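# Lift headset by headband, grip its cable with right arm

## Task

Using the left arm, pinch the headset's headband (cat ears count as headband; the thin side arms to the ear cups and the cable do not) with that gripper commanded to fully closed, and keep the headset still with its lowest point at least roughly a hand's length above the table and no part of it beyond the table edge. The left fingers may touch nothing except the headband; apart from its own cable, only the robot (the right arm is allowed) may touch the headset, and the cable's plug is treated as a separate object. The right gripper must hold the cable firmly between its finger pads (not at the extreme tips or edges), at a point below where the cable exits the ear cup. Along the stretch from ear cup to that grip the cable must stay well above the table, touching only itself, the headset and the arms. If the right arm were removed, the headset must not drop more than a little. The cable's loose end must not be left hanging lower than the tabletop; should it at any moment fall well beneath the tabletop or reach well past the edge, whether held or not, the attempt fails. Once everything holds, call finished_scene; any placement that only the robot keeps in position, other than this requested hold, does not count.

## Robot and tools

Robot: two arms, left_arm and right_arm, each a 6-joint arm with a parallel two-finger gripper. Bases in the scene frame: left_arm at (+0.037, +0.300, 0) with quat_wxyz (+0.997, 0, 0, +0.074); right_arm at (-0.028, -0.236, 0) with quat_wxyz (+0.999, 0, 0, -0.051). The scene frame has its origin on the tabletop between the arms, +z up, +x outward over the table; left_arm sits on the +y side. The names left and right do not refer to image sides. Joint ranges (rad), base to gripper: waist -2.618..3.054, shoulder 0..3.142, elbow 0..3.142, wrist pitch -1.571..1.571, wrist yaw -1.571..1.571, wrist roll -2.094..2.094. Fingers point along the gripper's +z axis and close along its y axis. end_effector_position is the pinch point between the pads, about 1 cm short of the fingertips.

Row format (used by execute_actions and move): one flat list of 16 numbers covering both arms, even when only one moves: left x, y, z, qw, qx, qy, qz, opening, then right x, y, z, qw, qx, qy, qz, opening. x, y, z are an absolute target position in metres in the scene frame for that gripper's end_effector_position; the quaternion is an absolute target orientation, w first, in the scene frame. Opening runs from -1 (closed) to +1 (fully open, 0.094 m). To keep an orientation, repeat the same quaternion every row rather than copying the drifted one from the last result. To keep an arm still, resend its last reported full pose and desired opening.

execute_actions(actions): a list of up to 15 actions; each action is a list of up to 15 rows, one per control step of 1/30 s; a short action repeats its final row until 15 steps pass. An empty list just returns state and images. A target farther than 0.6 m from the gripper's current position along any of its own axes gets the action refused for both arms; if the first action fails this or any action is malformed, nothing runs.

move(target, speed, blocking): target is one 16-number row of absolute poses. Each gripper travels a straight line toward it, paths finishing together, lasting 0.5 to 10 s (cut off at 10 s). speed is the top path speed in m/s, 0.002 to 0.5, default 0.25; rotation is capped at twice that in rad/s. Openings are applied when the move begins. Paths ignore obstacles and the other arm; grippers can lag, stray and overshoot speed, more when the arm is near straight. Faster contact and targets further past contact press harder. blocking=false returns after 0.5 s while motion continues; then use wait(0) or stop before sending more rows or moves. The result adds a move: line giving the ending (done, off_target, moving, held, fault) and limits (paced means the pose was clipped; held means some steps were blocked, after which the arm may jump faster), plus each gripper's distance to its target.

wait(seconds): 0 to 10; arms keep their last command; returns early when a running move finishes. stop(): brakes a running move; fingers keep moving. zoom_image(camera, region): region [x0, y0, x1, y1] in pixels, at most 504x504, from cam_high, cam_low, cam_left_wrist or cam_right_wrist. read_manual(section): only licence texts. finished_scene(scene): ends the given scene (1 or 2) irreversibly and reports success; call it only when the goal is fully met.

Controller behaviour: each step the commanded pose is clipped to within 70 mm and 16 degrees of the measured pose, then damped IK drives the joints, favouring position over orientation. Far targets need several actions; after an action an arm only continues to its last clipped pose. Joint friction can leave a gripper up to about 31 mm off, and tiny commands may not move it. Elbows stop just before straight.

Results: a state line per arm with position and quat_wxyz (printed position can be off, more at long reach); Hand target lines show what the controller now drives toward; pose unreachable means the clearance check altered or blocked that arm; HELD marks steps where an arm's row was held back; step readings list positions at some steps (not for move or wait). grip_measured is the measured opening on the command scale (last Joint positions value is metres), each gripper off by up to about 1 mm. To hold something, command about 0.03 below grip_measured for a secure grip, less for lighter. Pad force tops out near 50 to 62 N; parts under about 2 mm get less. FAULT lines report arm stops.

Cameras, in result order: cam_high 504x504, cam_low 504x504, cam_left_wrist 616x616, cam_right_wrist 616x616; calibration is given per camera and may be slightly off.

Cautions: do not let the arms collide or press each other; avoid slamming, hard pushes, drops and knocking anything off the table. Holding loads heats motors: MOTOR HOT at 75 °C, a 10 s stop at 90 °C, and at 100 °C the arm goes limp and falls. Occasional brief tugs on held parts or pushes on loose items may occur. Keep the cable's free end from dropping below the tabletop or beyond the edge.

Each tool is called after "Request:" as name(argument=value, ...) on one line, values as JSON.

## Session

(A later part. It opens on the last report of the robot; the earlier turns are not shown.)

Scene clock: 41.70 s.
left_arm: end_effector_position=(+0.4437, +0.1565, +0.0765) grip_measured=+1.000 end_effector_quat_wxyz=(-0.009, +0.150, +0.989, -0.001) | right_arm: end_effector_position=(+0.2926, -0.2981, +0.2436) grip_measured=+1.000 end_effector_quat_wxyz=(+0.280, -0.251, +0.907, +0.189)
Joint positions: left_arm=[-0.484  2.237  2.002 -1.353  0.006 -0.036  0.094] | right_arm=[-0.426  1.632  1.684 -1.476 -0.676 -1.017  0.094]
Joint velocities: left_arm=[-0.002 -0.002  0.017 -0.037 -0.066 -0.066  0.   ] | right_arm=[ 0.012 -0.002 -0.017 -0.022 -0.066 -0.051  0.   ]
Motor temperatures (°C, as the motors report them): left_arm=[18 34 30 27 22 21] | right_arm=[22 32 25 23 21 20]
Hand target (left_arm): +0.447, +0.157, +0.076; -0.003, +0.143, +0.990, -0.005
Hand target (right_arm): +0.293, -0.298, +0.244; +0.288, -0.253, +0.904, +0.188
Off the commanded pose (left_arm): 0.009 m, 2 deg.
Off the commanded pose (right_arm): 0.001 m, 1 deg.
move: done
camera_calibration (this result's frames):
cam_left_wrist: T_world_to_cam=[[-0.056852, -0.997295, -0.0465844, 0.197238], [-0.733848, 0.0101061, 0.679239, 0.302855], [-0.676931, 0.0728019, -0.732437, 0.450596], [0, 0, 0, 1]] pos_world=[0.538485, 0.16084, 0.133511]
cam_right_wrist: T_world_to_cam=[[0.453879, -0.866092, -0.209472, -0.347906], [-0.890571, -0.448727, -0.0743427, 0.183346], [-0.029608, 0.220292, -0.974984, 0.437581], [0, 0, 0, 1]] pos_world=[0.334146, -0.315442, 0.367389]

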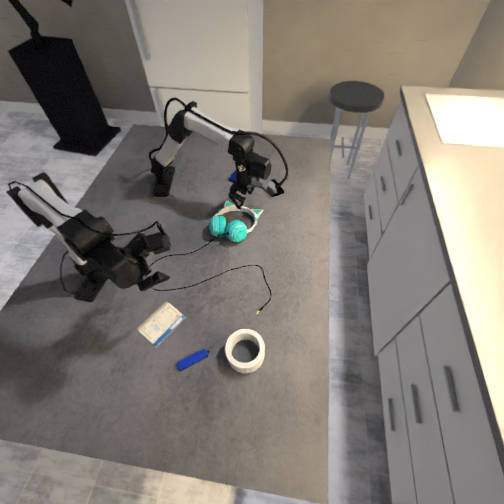

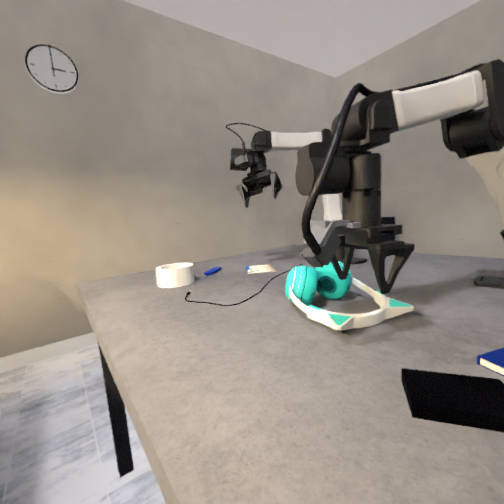

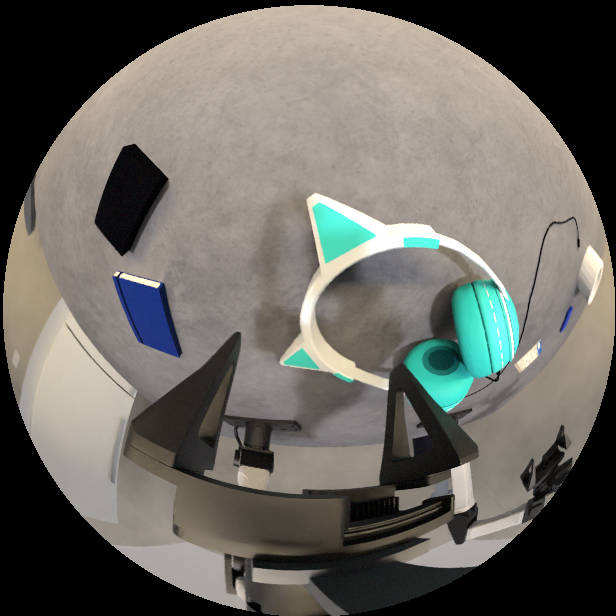

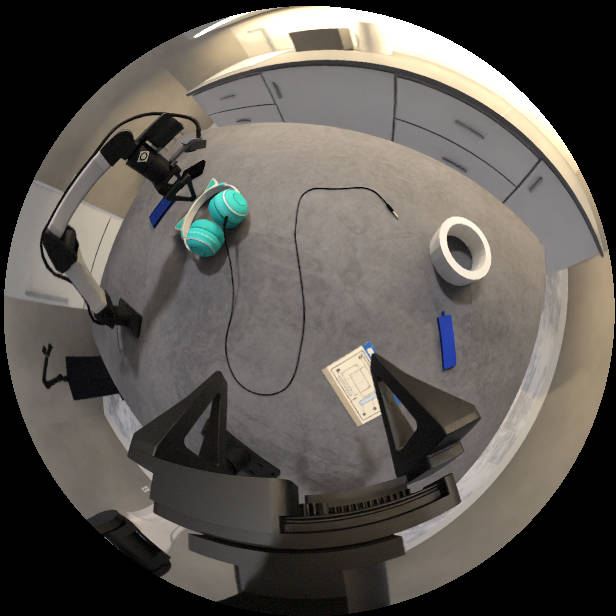

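Request:
move(target=[0.448,0.167,0.005,0,0.139,0.990,0,1, 0.2931,-0.2982,0.2438,0.288,-0.253,0.904,0.188,1], speed=0.08)

Request:
move(target=[0.448,0.167,0.005,0,0.139,0.990,0,-1, 0.2931,-0.2982,0.2438,0.288,-0.253,0.904,0.188,1])

Scene clock: 49.03 s.
left_arm: end_effector_position=(+0.4486, +0.1615, +0.0171) grip_measured=+1.000 end_effector_quat_wxyz=(+0.009, +0.143, +0.990, -0.005) | right_arm: end_effector_position=(+0.2926, -0.2981, +0.2436) grip_measured=+1.000 end_effector_quat_wxyz=(+0.280, -0.251, +0.907, +0.189)
Joint positions: left_arm=[-0.47   2.241  1.77  -1.081  0.006 -0.036  0.094] | right_arm=[-0.426  1.632  1.684 -1.476 -0.676 -1.017  0.094]
Joint velocities: left_arm=[ 0.012  0.012  0.002  0.022 -0.081  0.007  0.   ] | right_arm=[-0.022 -0.007 -0.012 -0.051  0.007 -0.051  0.   ]
Motor temperatures (°C, as the motors report them): left_arm=[18 36 31 26 22 21] | right_arm=[22 32 25 23 21 20]
Hand target (left_arm): +0.447, +0.167, +0.005; -0.000, +0.139, +0.990, -0.000
Hand target (right_arm): +0.293, -0.298, +0.244; +0.288, -0.253, +0.904, +0.188
Off the commanded pose (left_arm): 0.013 m, 1 deg.
Off the commanded pose (right_arm): 0.001 m, 1 deg.
move: off_target (left_arm)
camera_calibration (this result's frames):
cam_left_wrist: T_world_to_cam=[[-0.0405802, -0.998508, -0.0365407, 0.192403], [-0.756825, 0.00683994, 0.653582, 0.358034], [-0.652357, 0.0541773, -0.755973, 0.402476], [0, 0, 0, 1]] pos_world=[0.541335, 0.167862, 0.0772866]
cam_right_wrist: T_world_to_cam=[[0.453879, -0.866092, -0.209472, -0.347906], [-0.890571, -0.448727, -0.0743427, 0.183346], [-0.029608, 0.220292, -0.974984, 0.437581], [0, 0, 0, 1]] pos_world=[0.334146, -0.315442, 0.367389]

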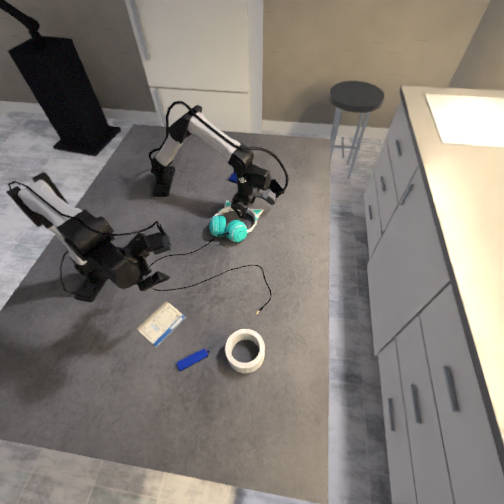

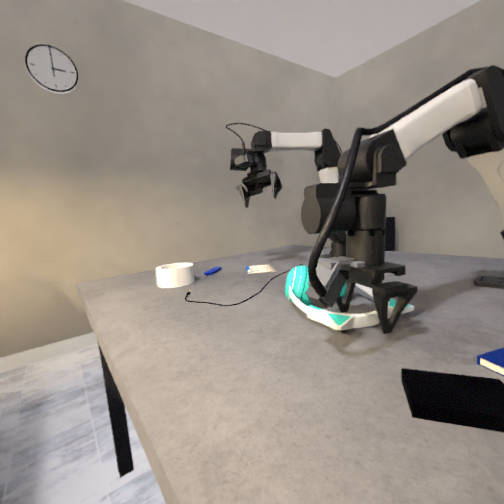

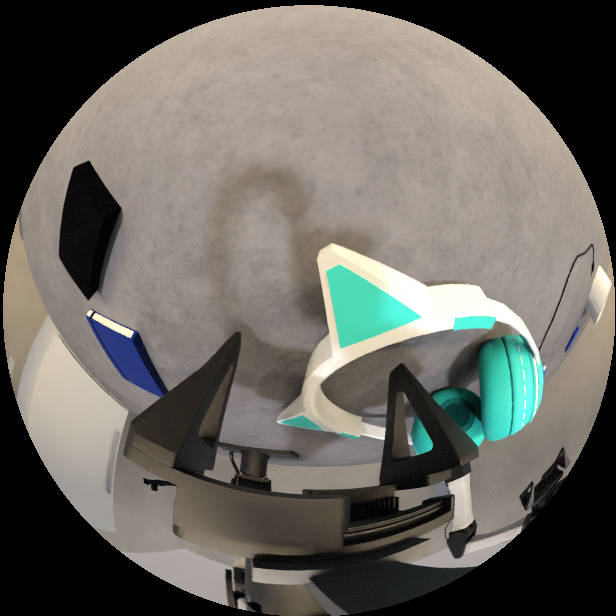

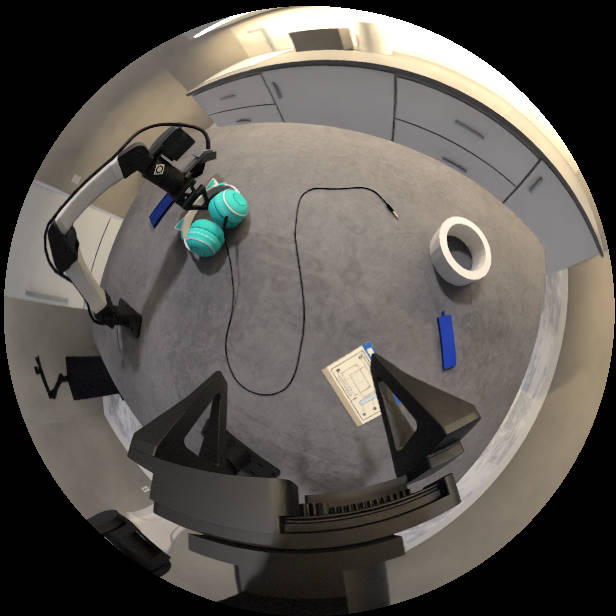

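Scene clock: 49.73 s.
left_arm: end_effector_position=(+0.4491, +0.1590, +0.0172) grip_measured=-0.827 end_effector_quat_wxyz=(+0.010, +0.144, +0.989, -0.013) | right_arm: end_effector_position=(+0.2926, -0.2981, +0.2436) grip_measured=+1.000 end_effector_quat_wxyz=(+0.280, -0.251, +0.907, +0.189)
Joint positions: left_arm=[-0.468  2.241  1.77  -1.076  0.023 -0.032  0.008] | right_arm=[-0.426  1.632  1.684 -1.476 -0.676 -1.017  0.094]
Joint velocities: left_arm=[ 0.002 -0.042  0.012 -0.081  0.007 -0.037  0.   ] | right_arm=[-0.022 -0.007 -0.007  0.007  0.037 -0.066  0.   ]
Motor temperatures (°C, as the motors report them): left_arm=[18 36 31 26 22 21] | right_arm=[22 32 25 23 21 20]
Hand target (left_arm): +0.448, +0.167, +0.005; -0.000, +0.139, +0.990, -0.000
Hand target (right_arm): +0.293, -0.298, +0.244; +0.288, -0.253, +0.904, +0.188
Off the commanded pose (left_arm): 0.015 m, 2 deg.
Off the commanded pose (right_arm): 0.001 m, 1 deg.
move: off_target (left_arm)
camera_calibration (this result's frames):
cam_left_wrist: T_world_to_cam=[[-0.0432429, -0.998882, -0.0191143, 0.19089], [-0.756445, 0.0202376, 0.653744, 0.356049], [-0.652626, 0.0427287, -0.756474, 0.404909], [0, 0, 0, 1]] pos_world=[0.541841, 0.166169, 0.0771869]
cam_right_wrist: T_world_to_cam=[[0.453879, -0.866092, -0.209472, -0.347906], [-0.890571, -0.448727, -0.0743427, 0.183346], [-0.029608, 0.220292, -0.974984, 0.437581], [0, 0, 0, 1]] pos_world=[0.334146, -0.315442, 0.367389]

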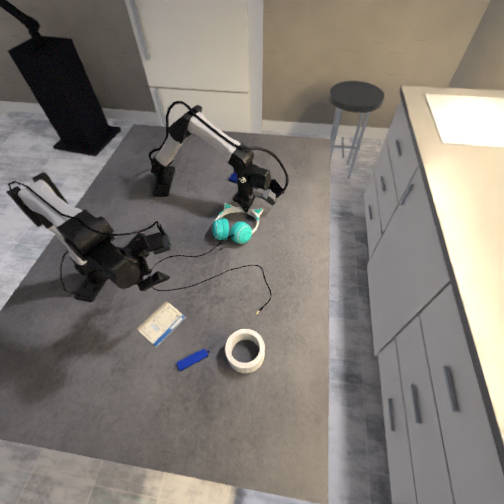

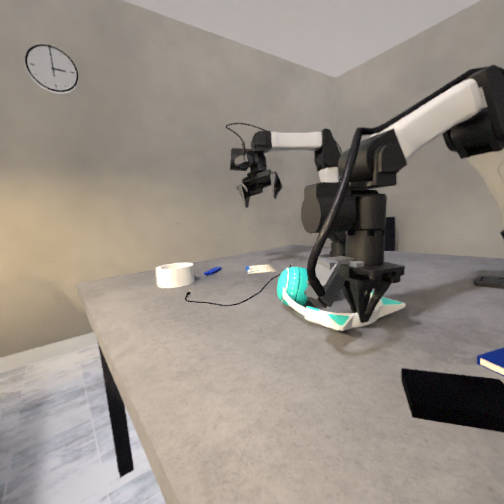

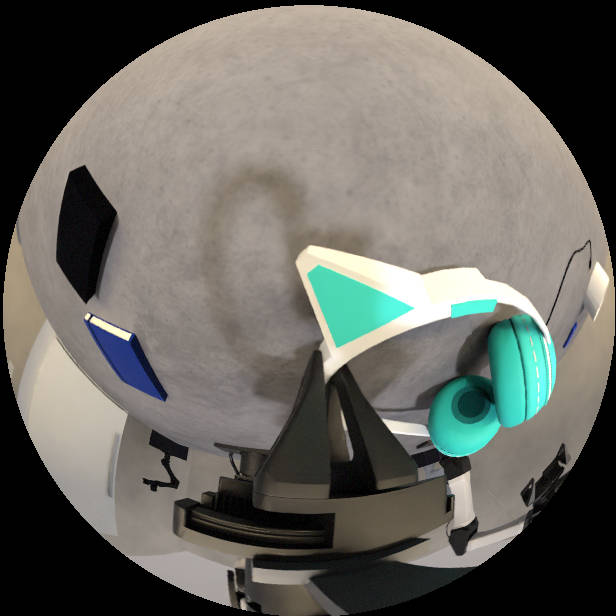

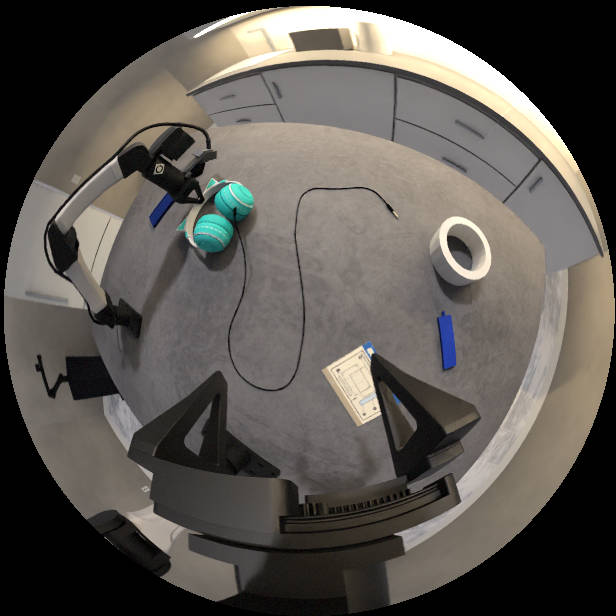

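Request:
move(target=[0.448,0.16,0.10,0,0.139,0.990,0,-1, 0.2931,-0.2982,0.2438,0.288,-0.253,0.904,0.188,1], speed=0.06)

Scene clock: 57.07 s.
left_arm: end_effector_position=(+0.4491, +0.1669, +0.0944) grip_measured=-0.833 end_effector_quat_wxyz=(-0.003, +0.140, +0.990, +0.011) | right_arm: end_effector_position=(+0.2926, -0.2981, +0.2436) grip_measured=+1.000 end_effector_quat_wxyz=(+0.280, -0.251, +0.907, +0.189)
Joint positions: left_arm=[-0.468  2.241  2.079 -1.419 -0.021 -0.04   0.008] | right_arm=[-0.426  1.632  1.684 -1.476 -0.676 -1.017  0.094]
Joint velocities: left_arm=[-0.017 -0.007  0.007 -0.11  -0.022  0.022 -0.   ] | right_arm=[ 0.027 -0.007  0.002  0.037  0.066  0.022  0.   ]
Motor temperatures (°C, as the motors report them): left_arm=[18 37 31 26 22 21] | right_arm=[22 32 25 23 22 20]
Hand target (left_arm): +0.449, +0.160, +0.100; +0.000, +0.139, +0.990, -0.000
Hand target (right_arm): +0.293, -0.298, +0.244; +0.288, -0.253, +0.904, +0.188
Off the commanded pose (left_arm): 0.009 m, 1 deg.
Off the commanded pose (right_arm): 0.001 m, 1 deg.
move: done
camera_calibration (this result's frames):
cam_left_wrist: T_world_to_cam=[[-0.0361373, -0.996852, -0.0705768, 0.201625], [-0.744293, -0.0202803, 0.667545, 0.305411], [-0.666875, 0.0766531, -0.741217, 0.46232], [0, 0, 0, 1]] pos_world=[0.542911, 0.171746, 0.153034]
cam_right_wrist: T_world_to_cam=[[0.453879, -0.866092, -0.209472, -0.347906], [-0.890571, -0.448727, -0.0743427, 0.183346], [-0.029608, 0.220292, -0.974984, 0.437581], [0, 0, 0, 1]] pos_world=[0.334146, -0.315442, 0.367389]

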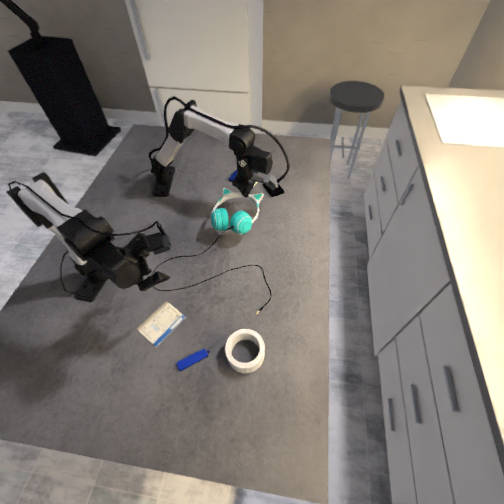

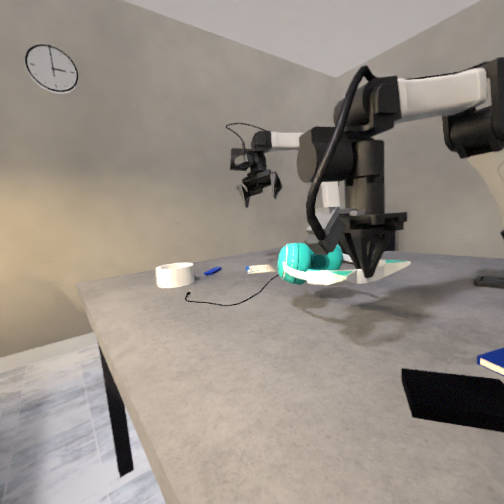

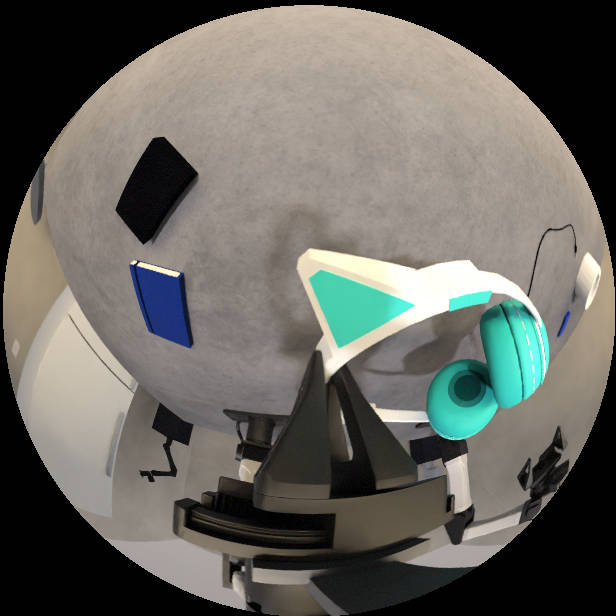

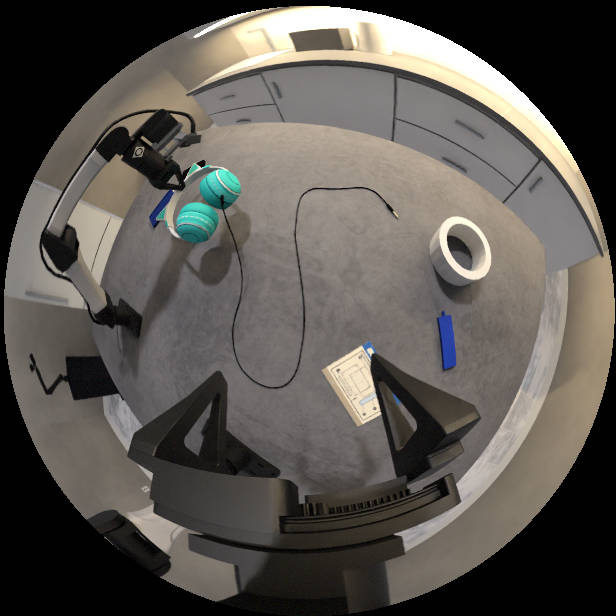

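Held flat. Continue up.

Request:
move(target=[0.42,0.10,0.30,0,0.139,0.990,0,-1, 0.2931,-0.2982,0.2438,0.288,-0.253,0.904,0.188,1], speed=0.08)

Scene clock: 62.73 s.
left_arm: end_effector_position=(+0.4282, +0.1038, +0.2817) grip_measured=-0.833 end_effector_quat_wxyz=(+0.206, +0.150, +0.966, -0.046) | right_arm: end_effector_position=(+0.2926, -0.2981, +0.2436) grip_measured=+1.000 end_effector_quat_wxyz=(+0.280, -0.251, +0.907, +0.189)
Joint positions: left_arm=[-0.63   2.036  2.464 -1.575 -0.046 -0.166  0.008] | right_arm=[-0.426  1.632  1.684 -1.476 -0.676 -1.017  0.094]
Joint velocities: left_arm=[-0.017 -0.002  0.002  0.007 -0.081 -0.081 -0.   ] | right_arm=[-0.007 -0.012  0.002  0.022  0.051 -0.022  0.   ]
Motor temperatures (°C, as the motors report them): left_arm=[19 38 32 26 22 21] | right_arm=[22 32 25 23 22 20]
Hand target (left_arm): +0.423, +0.099, +0.298; +0.224, +0.143, +0.962, -0.064
Hand target (right_arm): +0.293, -0.298, +0.244; +0.288, -0.253, +0.904, +0.188
Off the commanded pose (left_arm): 0.020 m, 24 deg; orientation clipped at the last step of the last action.
Off the commanded pose (right_arm): 0.001 m, 1 deg.
joint sent to its limit (left arm) — the command would take joint 4 (wrist pitch) past its lower limit, so that joint was sent only as far as its limit.
move: off_target (left_arm); limits=paced
camera_calibration (this result's frames):
cam_left_wrist: T_world_to_cam=[[-0.0693322, -0.99416, 0.0826933, 0.121899], [-0.94387, 0.0922081, 0.317185, 0.336016], [-0.322958, -0.0560606, -0.944752, 0.515839], [0, 0, 0, 1]] pos_world=[0.492201, 0.119122, 0.370681]
cam_right_wrist: T_world_to_cam=[[0.453879, -0.866092, -0.209472, -0.347906], [-0.890571, -0.448727, -0.0743427, 0.183346], [-0.029608, 0.220292, -0.974984, 0.437581], [0, 0, 0, 1]] pos_world=[0.334146, -0.315442, 0.367389]

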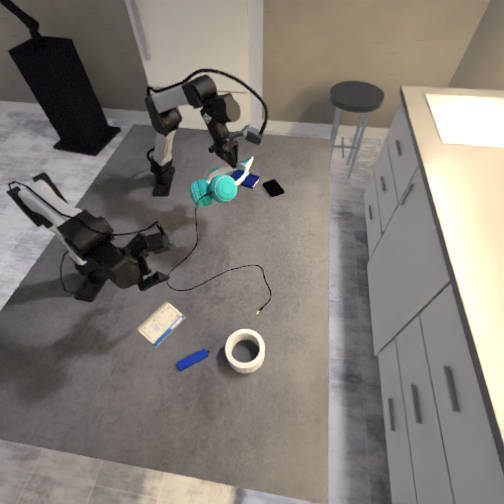

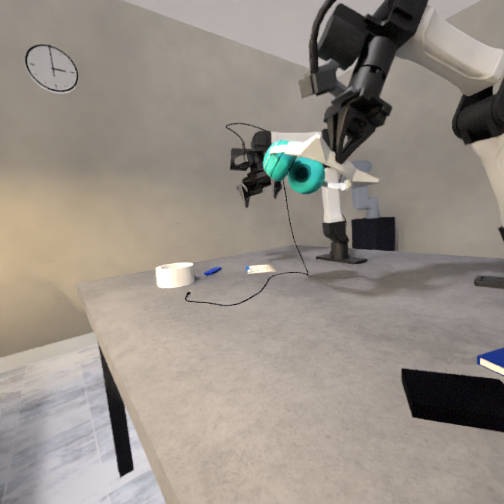

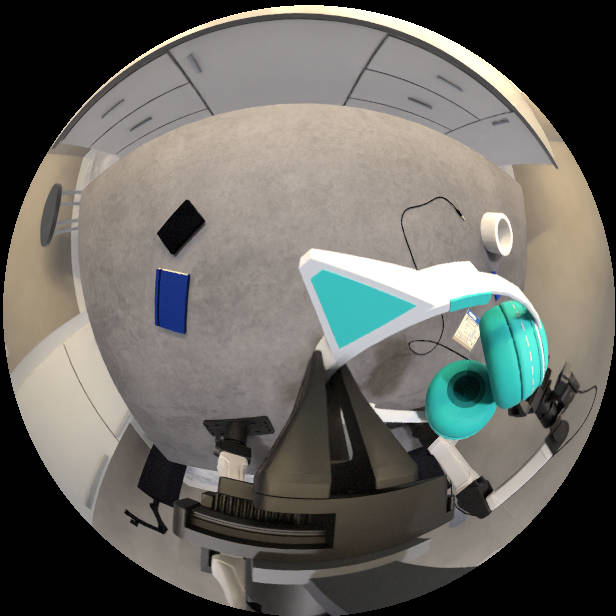

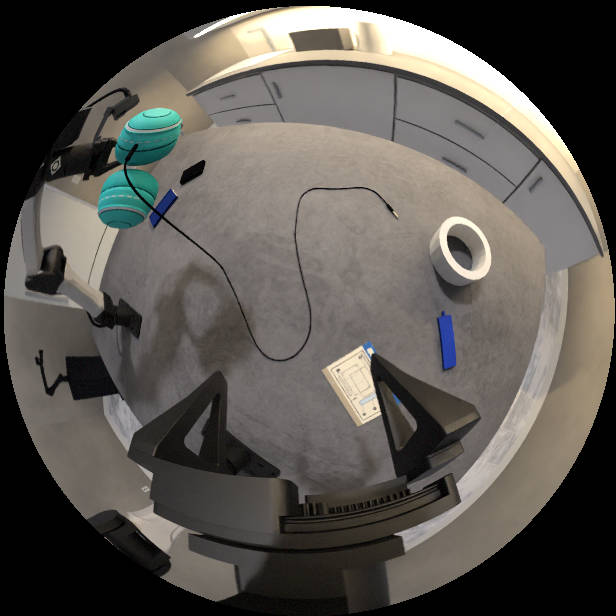

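Request:
move(target=[0.4282,0.1038,0.2817,0.206,0.150,0.966,-0.046,-1, 0.33,-0.22,0.15,0.5,-0.5,-0.5,-0.5,1])

Scene clock: 78.33 s.
left_arm: end_effector_position=(+0.4295, +0.1065, +0.2818) grip_measured=-0.833 end_effector_quat_wxyz=(+0.209, +0.152, +0.965, -0.037) | right_arm: end_effector_position=(+0.3343, -0.2251, +0.1532) grip_measured=+1.000 end_effector_quat_wxyz=(-0.353, +0.607, +0.490, +0.517)
Joint positions: left_arm=[-0.63   2.036  2.464 -1.575 -0.063 -0.158  0.008] | right_arm=[-0.345  2.104  1.5   -1.574 -1.304  0.867  0.094]
Joint velocities: left_arm=[-0.007  0.002  0.002 -0.007  0.095 -0.066 -0.   ] | right_arm=[-0.007 -0.012 -0.007  0.037  0.007  0.022  0.   ]
Motor temperatures (°C, as the motors report them): left_arm=[19 38 32 26 22 21] | right_arm=[22 33 26 23 22 20]
Hand target (left_arm): +0.428, +0.104, +0.282; +0.206, +0.150, +0.966, -0.046
Hand target (right_arm): +0.332, -0.221, +0.150; -0.368, +0.611, +0.478, +0.513
Off the commanded pose (left_arm): 0.003 m, 1 deg.
Off the commanded pose (right_arm): 0.007 m, 21 deg; orientation clipped at the last step of the last action.
joint sent to its limit (right arm) — the command would take joint 4 (wrist pitch) past its lower limit, so that joint was sent only as far as its limit.
move: off_target (right_arm); limits=paced
camera_calibration (this result's frames):
cam_left_wrist: T_world_to_cam=[[-0.0696957, -0.995445, 0.065058, 0.129925], [-0.946569, 0.0865774, 0.310664, 0.34058], [-0.314881, -0.03993, -0.948291, 0.512376], [0, 0, 0, 1]] pos_world=[0.492775, 0.120305, 0.371623]
cam_right_wrist: T_world_to_cam=[[-0.972946, 0.227959, 0.0375742, 0.362891], [-0.0418491, -0.333835, 0.941702, -0.167067], [0.227213, 0.914652, 0.334343, 0.204455], [0, 0, 0, 1]] pos_world=[0.299627, -0.325502, 0.0753342]

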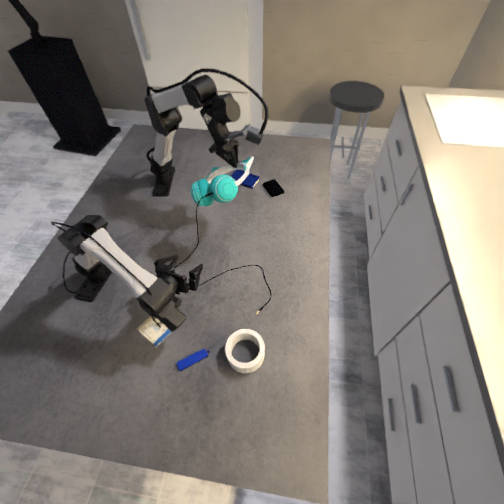

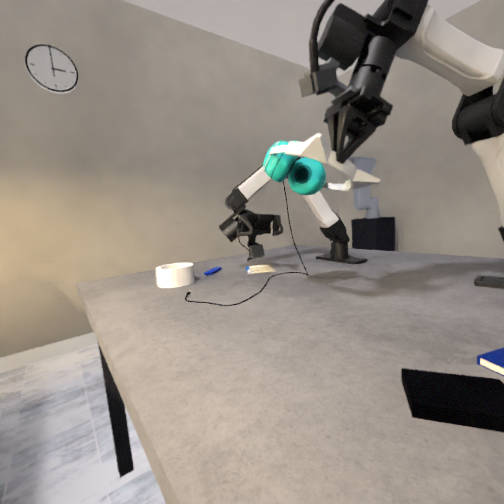

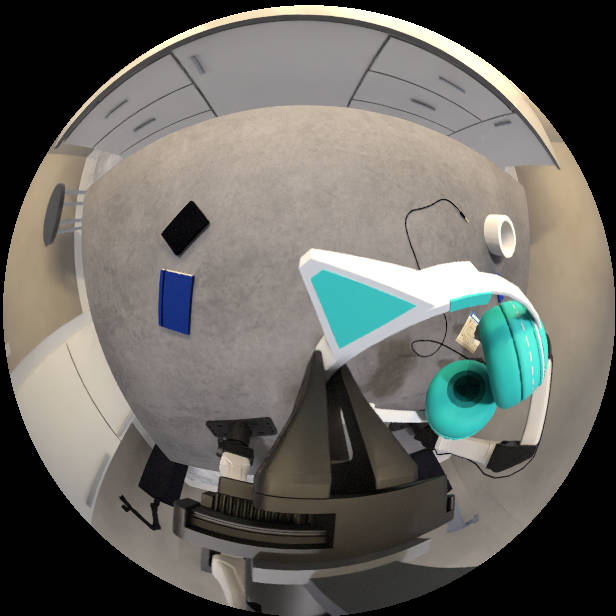

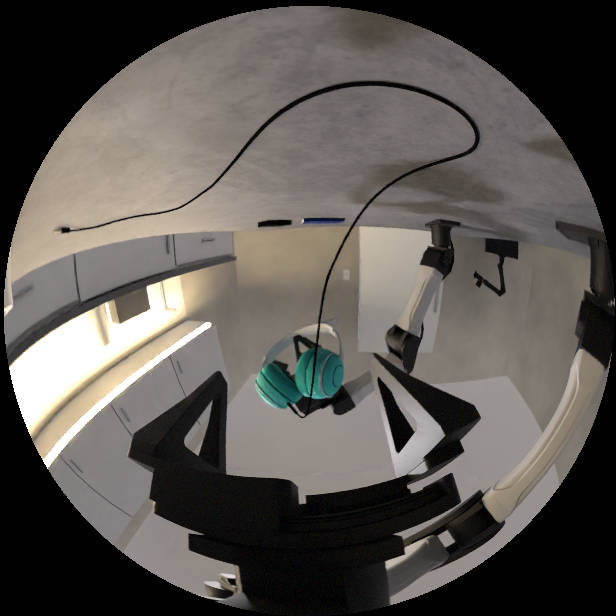

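Request:
move(target=[0.4282,0.1038,0.2817,0.206,0.150,0.966,-0.046,-1, 0.355,-0.12,0.15,-0.353,0.607,0.490,0.517,1], speed=0.12)

Scene clock: 86.17 s.
left_arm: end_effector_position=(+0.4303, +0.1082, +0.2819) grip_measured=-0.833 end_effector_quat_wxyz=(+0.211, +0.153, +0.965, -0.031) | right_arm: end_effector_position=(+0.3592, -0.1236, +0.1447) grip_measured=+1.000 end_effector_quat_wxyz=(-0.358, +0.613, +0.486, +0.510)
Joint positions: left_arm=[-0.63   2.036  2.464 -1.575 -0.074 -0.154  0.008] | right_arm=[-0.04   1.814  1.06  -0.253 -1.304  2.092  0.094]
Joint velocities: left_arm=[-0.007  0.007  0.012 -0.037 -0.037 -0.051  0.   ] | right_arm=[ 0.002 -0.007 -0.017  0.022 -0.051  0.007  0.   ]
Motor temperatures (°C, as the motors report them): left_arm=[18 38 32 27 22 21] | right_arm=[22 34 25 23 22 20]
Hand target (left_arm): +0.428, +0.104, +0.282; +0.206, +0.150, +0.966, -0.046
Hand target (right_arm): +0.356, -0.120, +0.149; -0.354, +0.606, +0.492, +0.515
Off the commanded pose (left_arm): 0.005 m, 2 deg.
Off the commanded pose (right_arm): 0.008 m, 1 deg.
joint sent to its limit (right arm) — the command would take joint 6 (wrist roll) past its upper limit, so that joint was sent only as far as its limit.
move: done
camera_calibration (this result's frames):
cam_left_wrist: T_world_to_cam=[[-0.069628, -0.996111, 0.0539965, 0.134834], [-0.94823, 0.0828997, 0.306572, 0.343451], [-0.309856, -0.0298551, -0.950315, 0.510138], [0, 0, 0, 1]] pos_world=[0.493129, 0.121067, 0.372218]
cam_right_wrist: T_world_to_cam=[[-0.971872, 0.227805, 0.0597489, 0.360666], [-0.0201687, -0.333275, 0.942614, -0.131918], [0.234645, 0.914895, 0.328495, 0.106975], [0, 0, 0, 1]] pos_world=[0.322759, -0.223997, 0.0676581]

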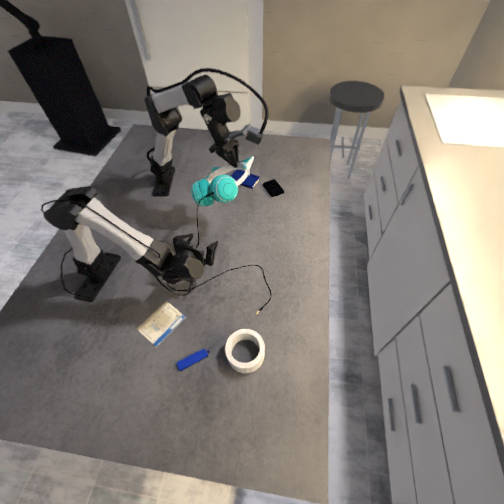

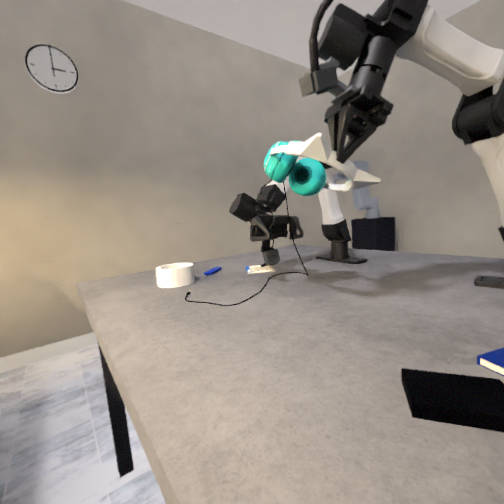

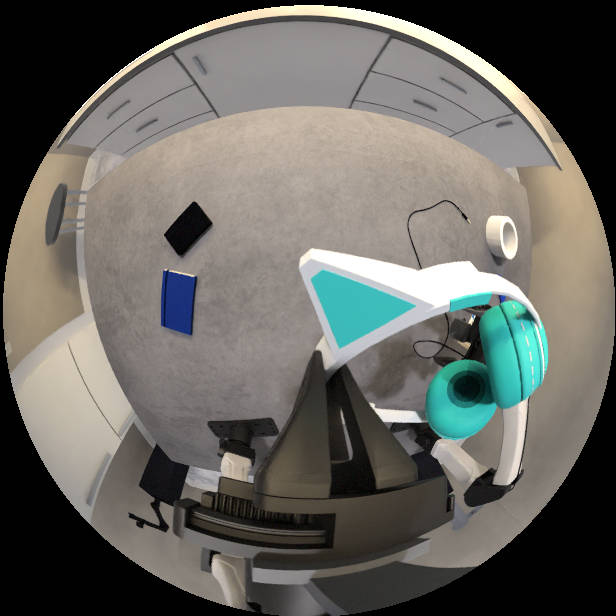

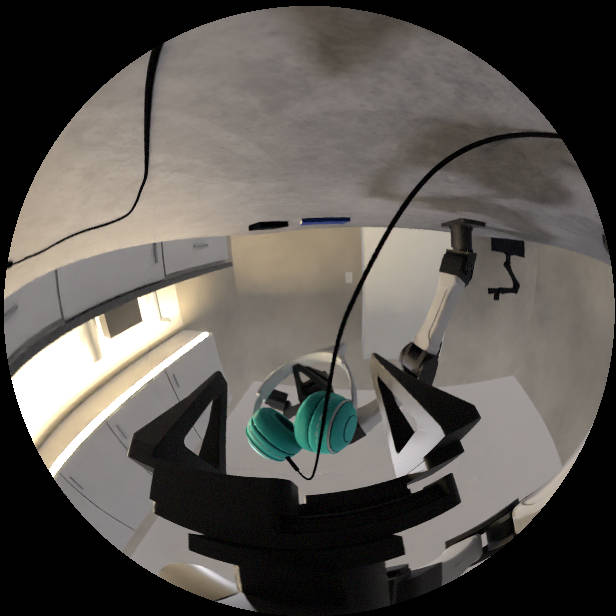

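Request:
move(target=[0.4282,0.1038,0.2817,0.206,0.150,0.966,-0.046,-1, 0.365,-0.08,0.15,-0.353,0.607,0.490,0.517,1], speed=0.1)

Request:
move(target=[0.4282,0.1038,0.2817,0.206,0.150,0.966,-0.046,-1, 0.365,-0.08,0.15,-0.353,0.607,0.490,0.517,-1])

Scene clock: 90.87 s.
left_arm: end_effector_position=(+0.4308, +0.1092, +0.2820) grip_measured=-0.833 end_effector_quat_wxyz=(+0.212, +0.153, +0.965, -0.028) | right_arm: end_effector_position=(+0.3601, -0.0818, +0.1462) grip_measured=+1.000 end_effector_quat_wxyz=(-0.364, +0.594, +0.527, +0.487)
Joint positions: left_arm=[-0.63   2.036  2.464 -1.575 -0.081 -0.151  0.008] | right_arm=[ 0.078  1.836  1.119 -0.268 -1.254  2.096  0.094]
Joint velocities: left_arm=[-0.017 -0.002  0.002 -0.022 -0.037 -0.007 -0.   ] | right_arm=[-0.017 -0.017  0.007 -0.007  0.007 -0.007  0.   ]
Motor temperatures (°C, as the motors report them): left_arm=[18 38 32 27 22 21] | right_arm=[22 34 25 23 22 20]
Hand target (left_arm): +0.428, +0.104, +0.282; +0.206, +0.150, +0.966, -0.046
Hand target (right_arm): +0.365, -0.080, +0.150; -0.362, +0.592, +0.529, +0.489
Off the commanded pose (left_arm): 0.006 m, 2 deg.
Off the commanded pose (right_arm): 0.006 m, 6 deg.
joint sent to its limit (right arm) — the command would take joint 6 (wrist roll) past its upper limit, so that joint was sent only as far as its limit.
move: off_target (right_arm)
camera_calibration (this result's frames):
cam_left_wrist: T_world_to_cam=[[-0.0697454, -0.996455, 0.0470324, 0.137972], [-0.949236, 0.0807897, 0.304014, 0.34521], [-0.306737, -0.0234413, -0.951506, 0.508699], [0, 0, 0, 1]] pos_world=[0.493345, 0.121519, 0.372592]
cam_right_wrist: T_world_to_cam=[[-0.989218, 0.141757, 0.036779, 0.354451], [-0.00656598, -0.293813, 0.95584, -0.123041], [0.146303, 0.945293, 0.291576, 0.107683], [0, 0, 0, 1]] pos_world=[0.334067, -0.188189, 0.0731739]

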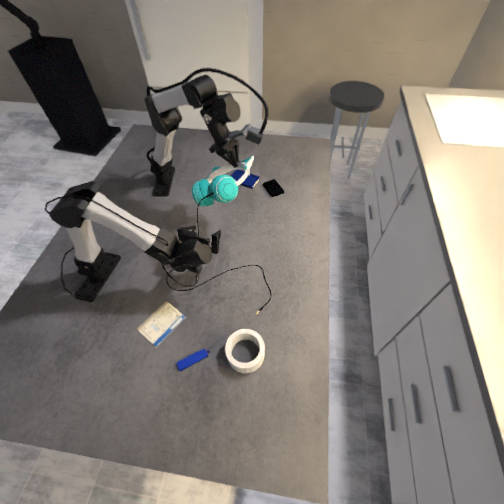

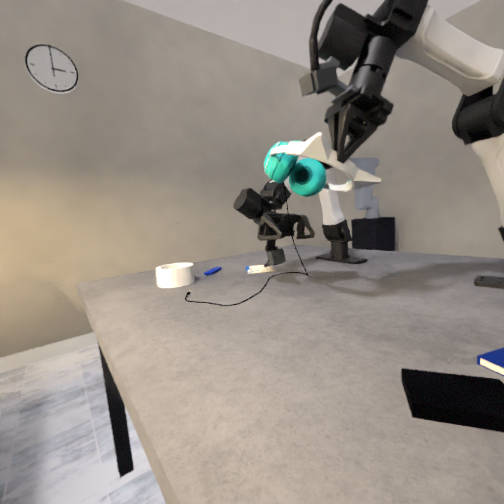

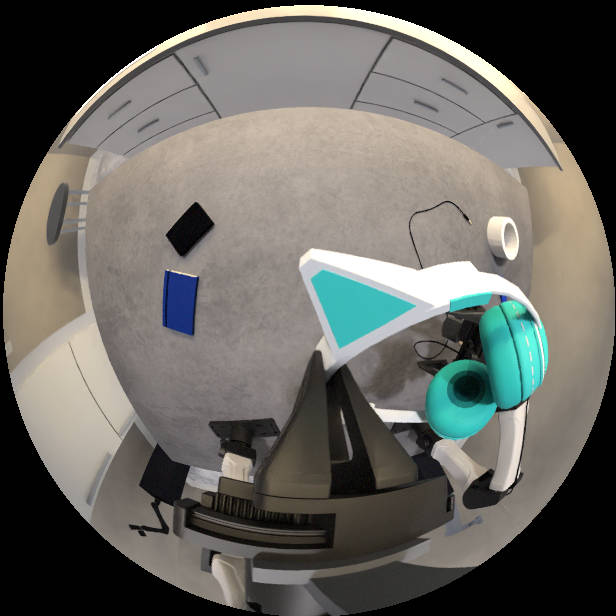

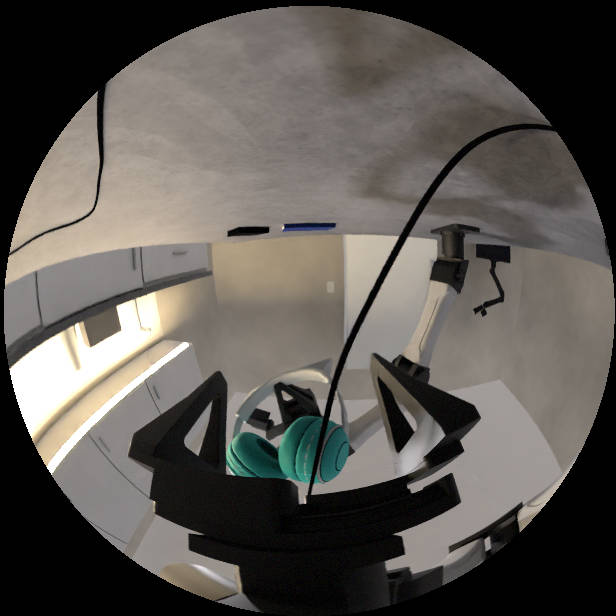

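Scene clock: 91.57 s.
left_arm: end_effector_position=(+0.4310, +0.1096, +0.2820) grip_measured=-0.833 end_effector_quat_wxyz=(+0.212, +0.155, +0.965, -0.026) | right_arm: end_effector_position=(+0.3601, -0.0818, +0.1462) grip_measured=-0.985 end_effector_quat_wxyz=(-0.364, +0.594, +0.527, +0.487)
Joint positions: left_arm=[-0.63   2.036  2.464 -1.575 -0.083 -0.148  0.008] | right_arm=[ 0.078  1.836  1.119 -0.268 -1.254  2.096  0.001]
Joint velocities: left_arm=[-0.017  0.002  0.007  0.066  0.037 -0.095  0.001] | right_arm=[ 0.002  0.002 -0.007 -0.051 -0.022 -0.007  0.   ]
Motor temperatures (°C, as the motors report them): left_arm=[18 38 32 27 22 21] | right_arm=[22 34 26 23 22 20]
Hand target (left_arm): +0.428, +0.104, +0.282; +0.206, +0.150, +0.966, -0.046
Hand target (right_arm): +0.365, -0.080, +0.150; -0.362, +0.592, +0.529, +0.489
Off the commanded pose (left_arm): 0.006 m, 2 deg.
Off the commanded pose (right_arm): 0.006 m, 6 deg.
joint sent to its limit (right arm) — the command would take joint 6 (wrist roll) past its upper limit, so that joint was sent only as far as its limit.
move: off_target (right_arm)
camera_calibration (this result's frames):
cam_left_wrist: T_world_to_cam=[[-0.0716312, -0.996466, 0.0438781, 0.140039], [-0.94949, 0.0815967, 0.303003, 0.34564], [-0.305512, -0.0199574, -0.951979, 0.508012], [0, 0, 0, 1]] pos_world=[0.493417, 0.121479, 0.372742]
cam_right_wrist: T_world_to_cam=[[-0.989218, 0.141757, 0.036779, 0.354451], [-0.00656598, -0.293813, 0.95584, -0.123041], [0.146303, 0.945293, 0.291576, 0.107683], [0, 0, 0, 1]] pos_world=[0.334067, -0.188189, 0.0731739]

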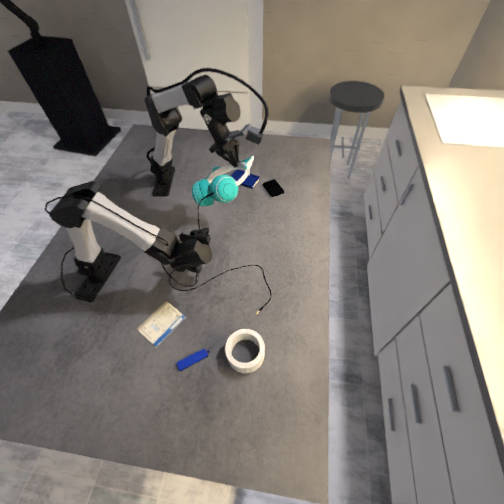

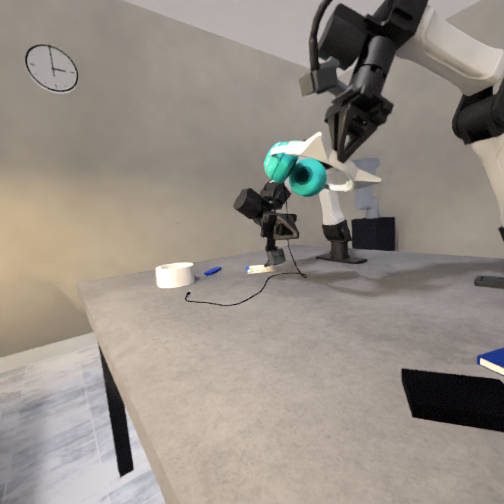

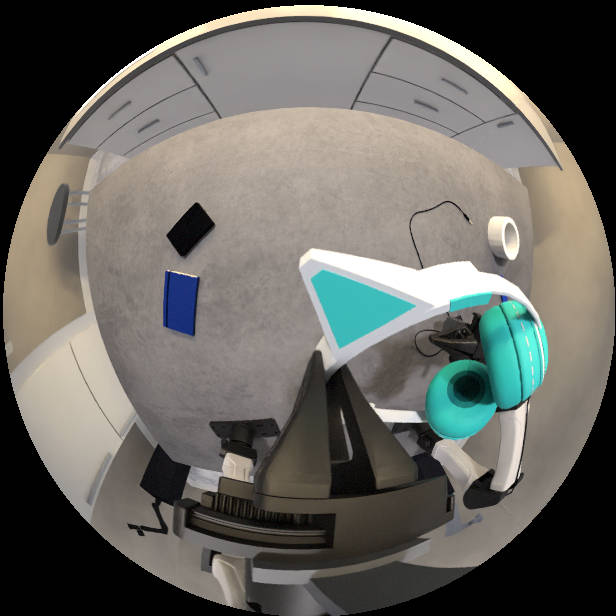

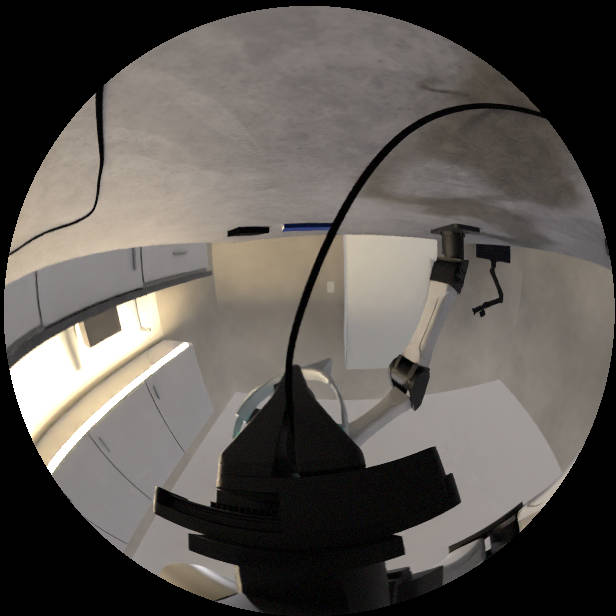

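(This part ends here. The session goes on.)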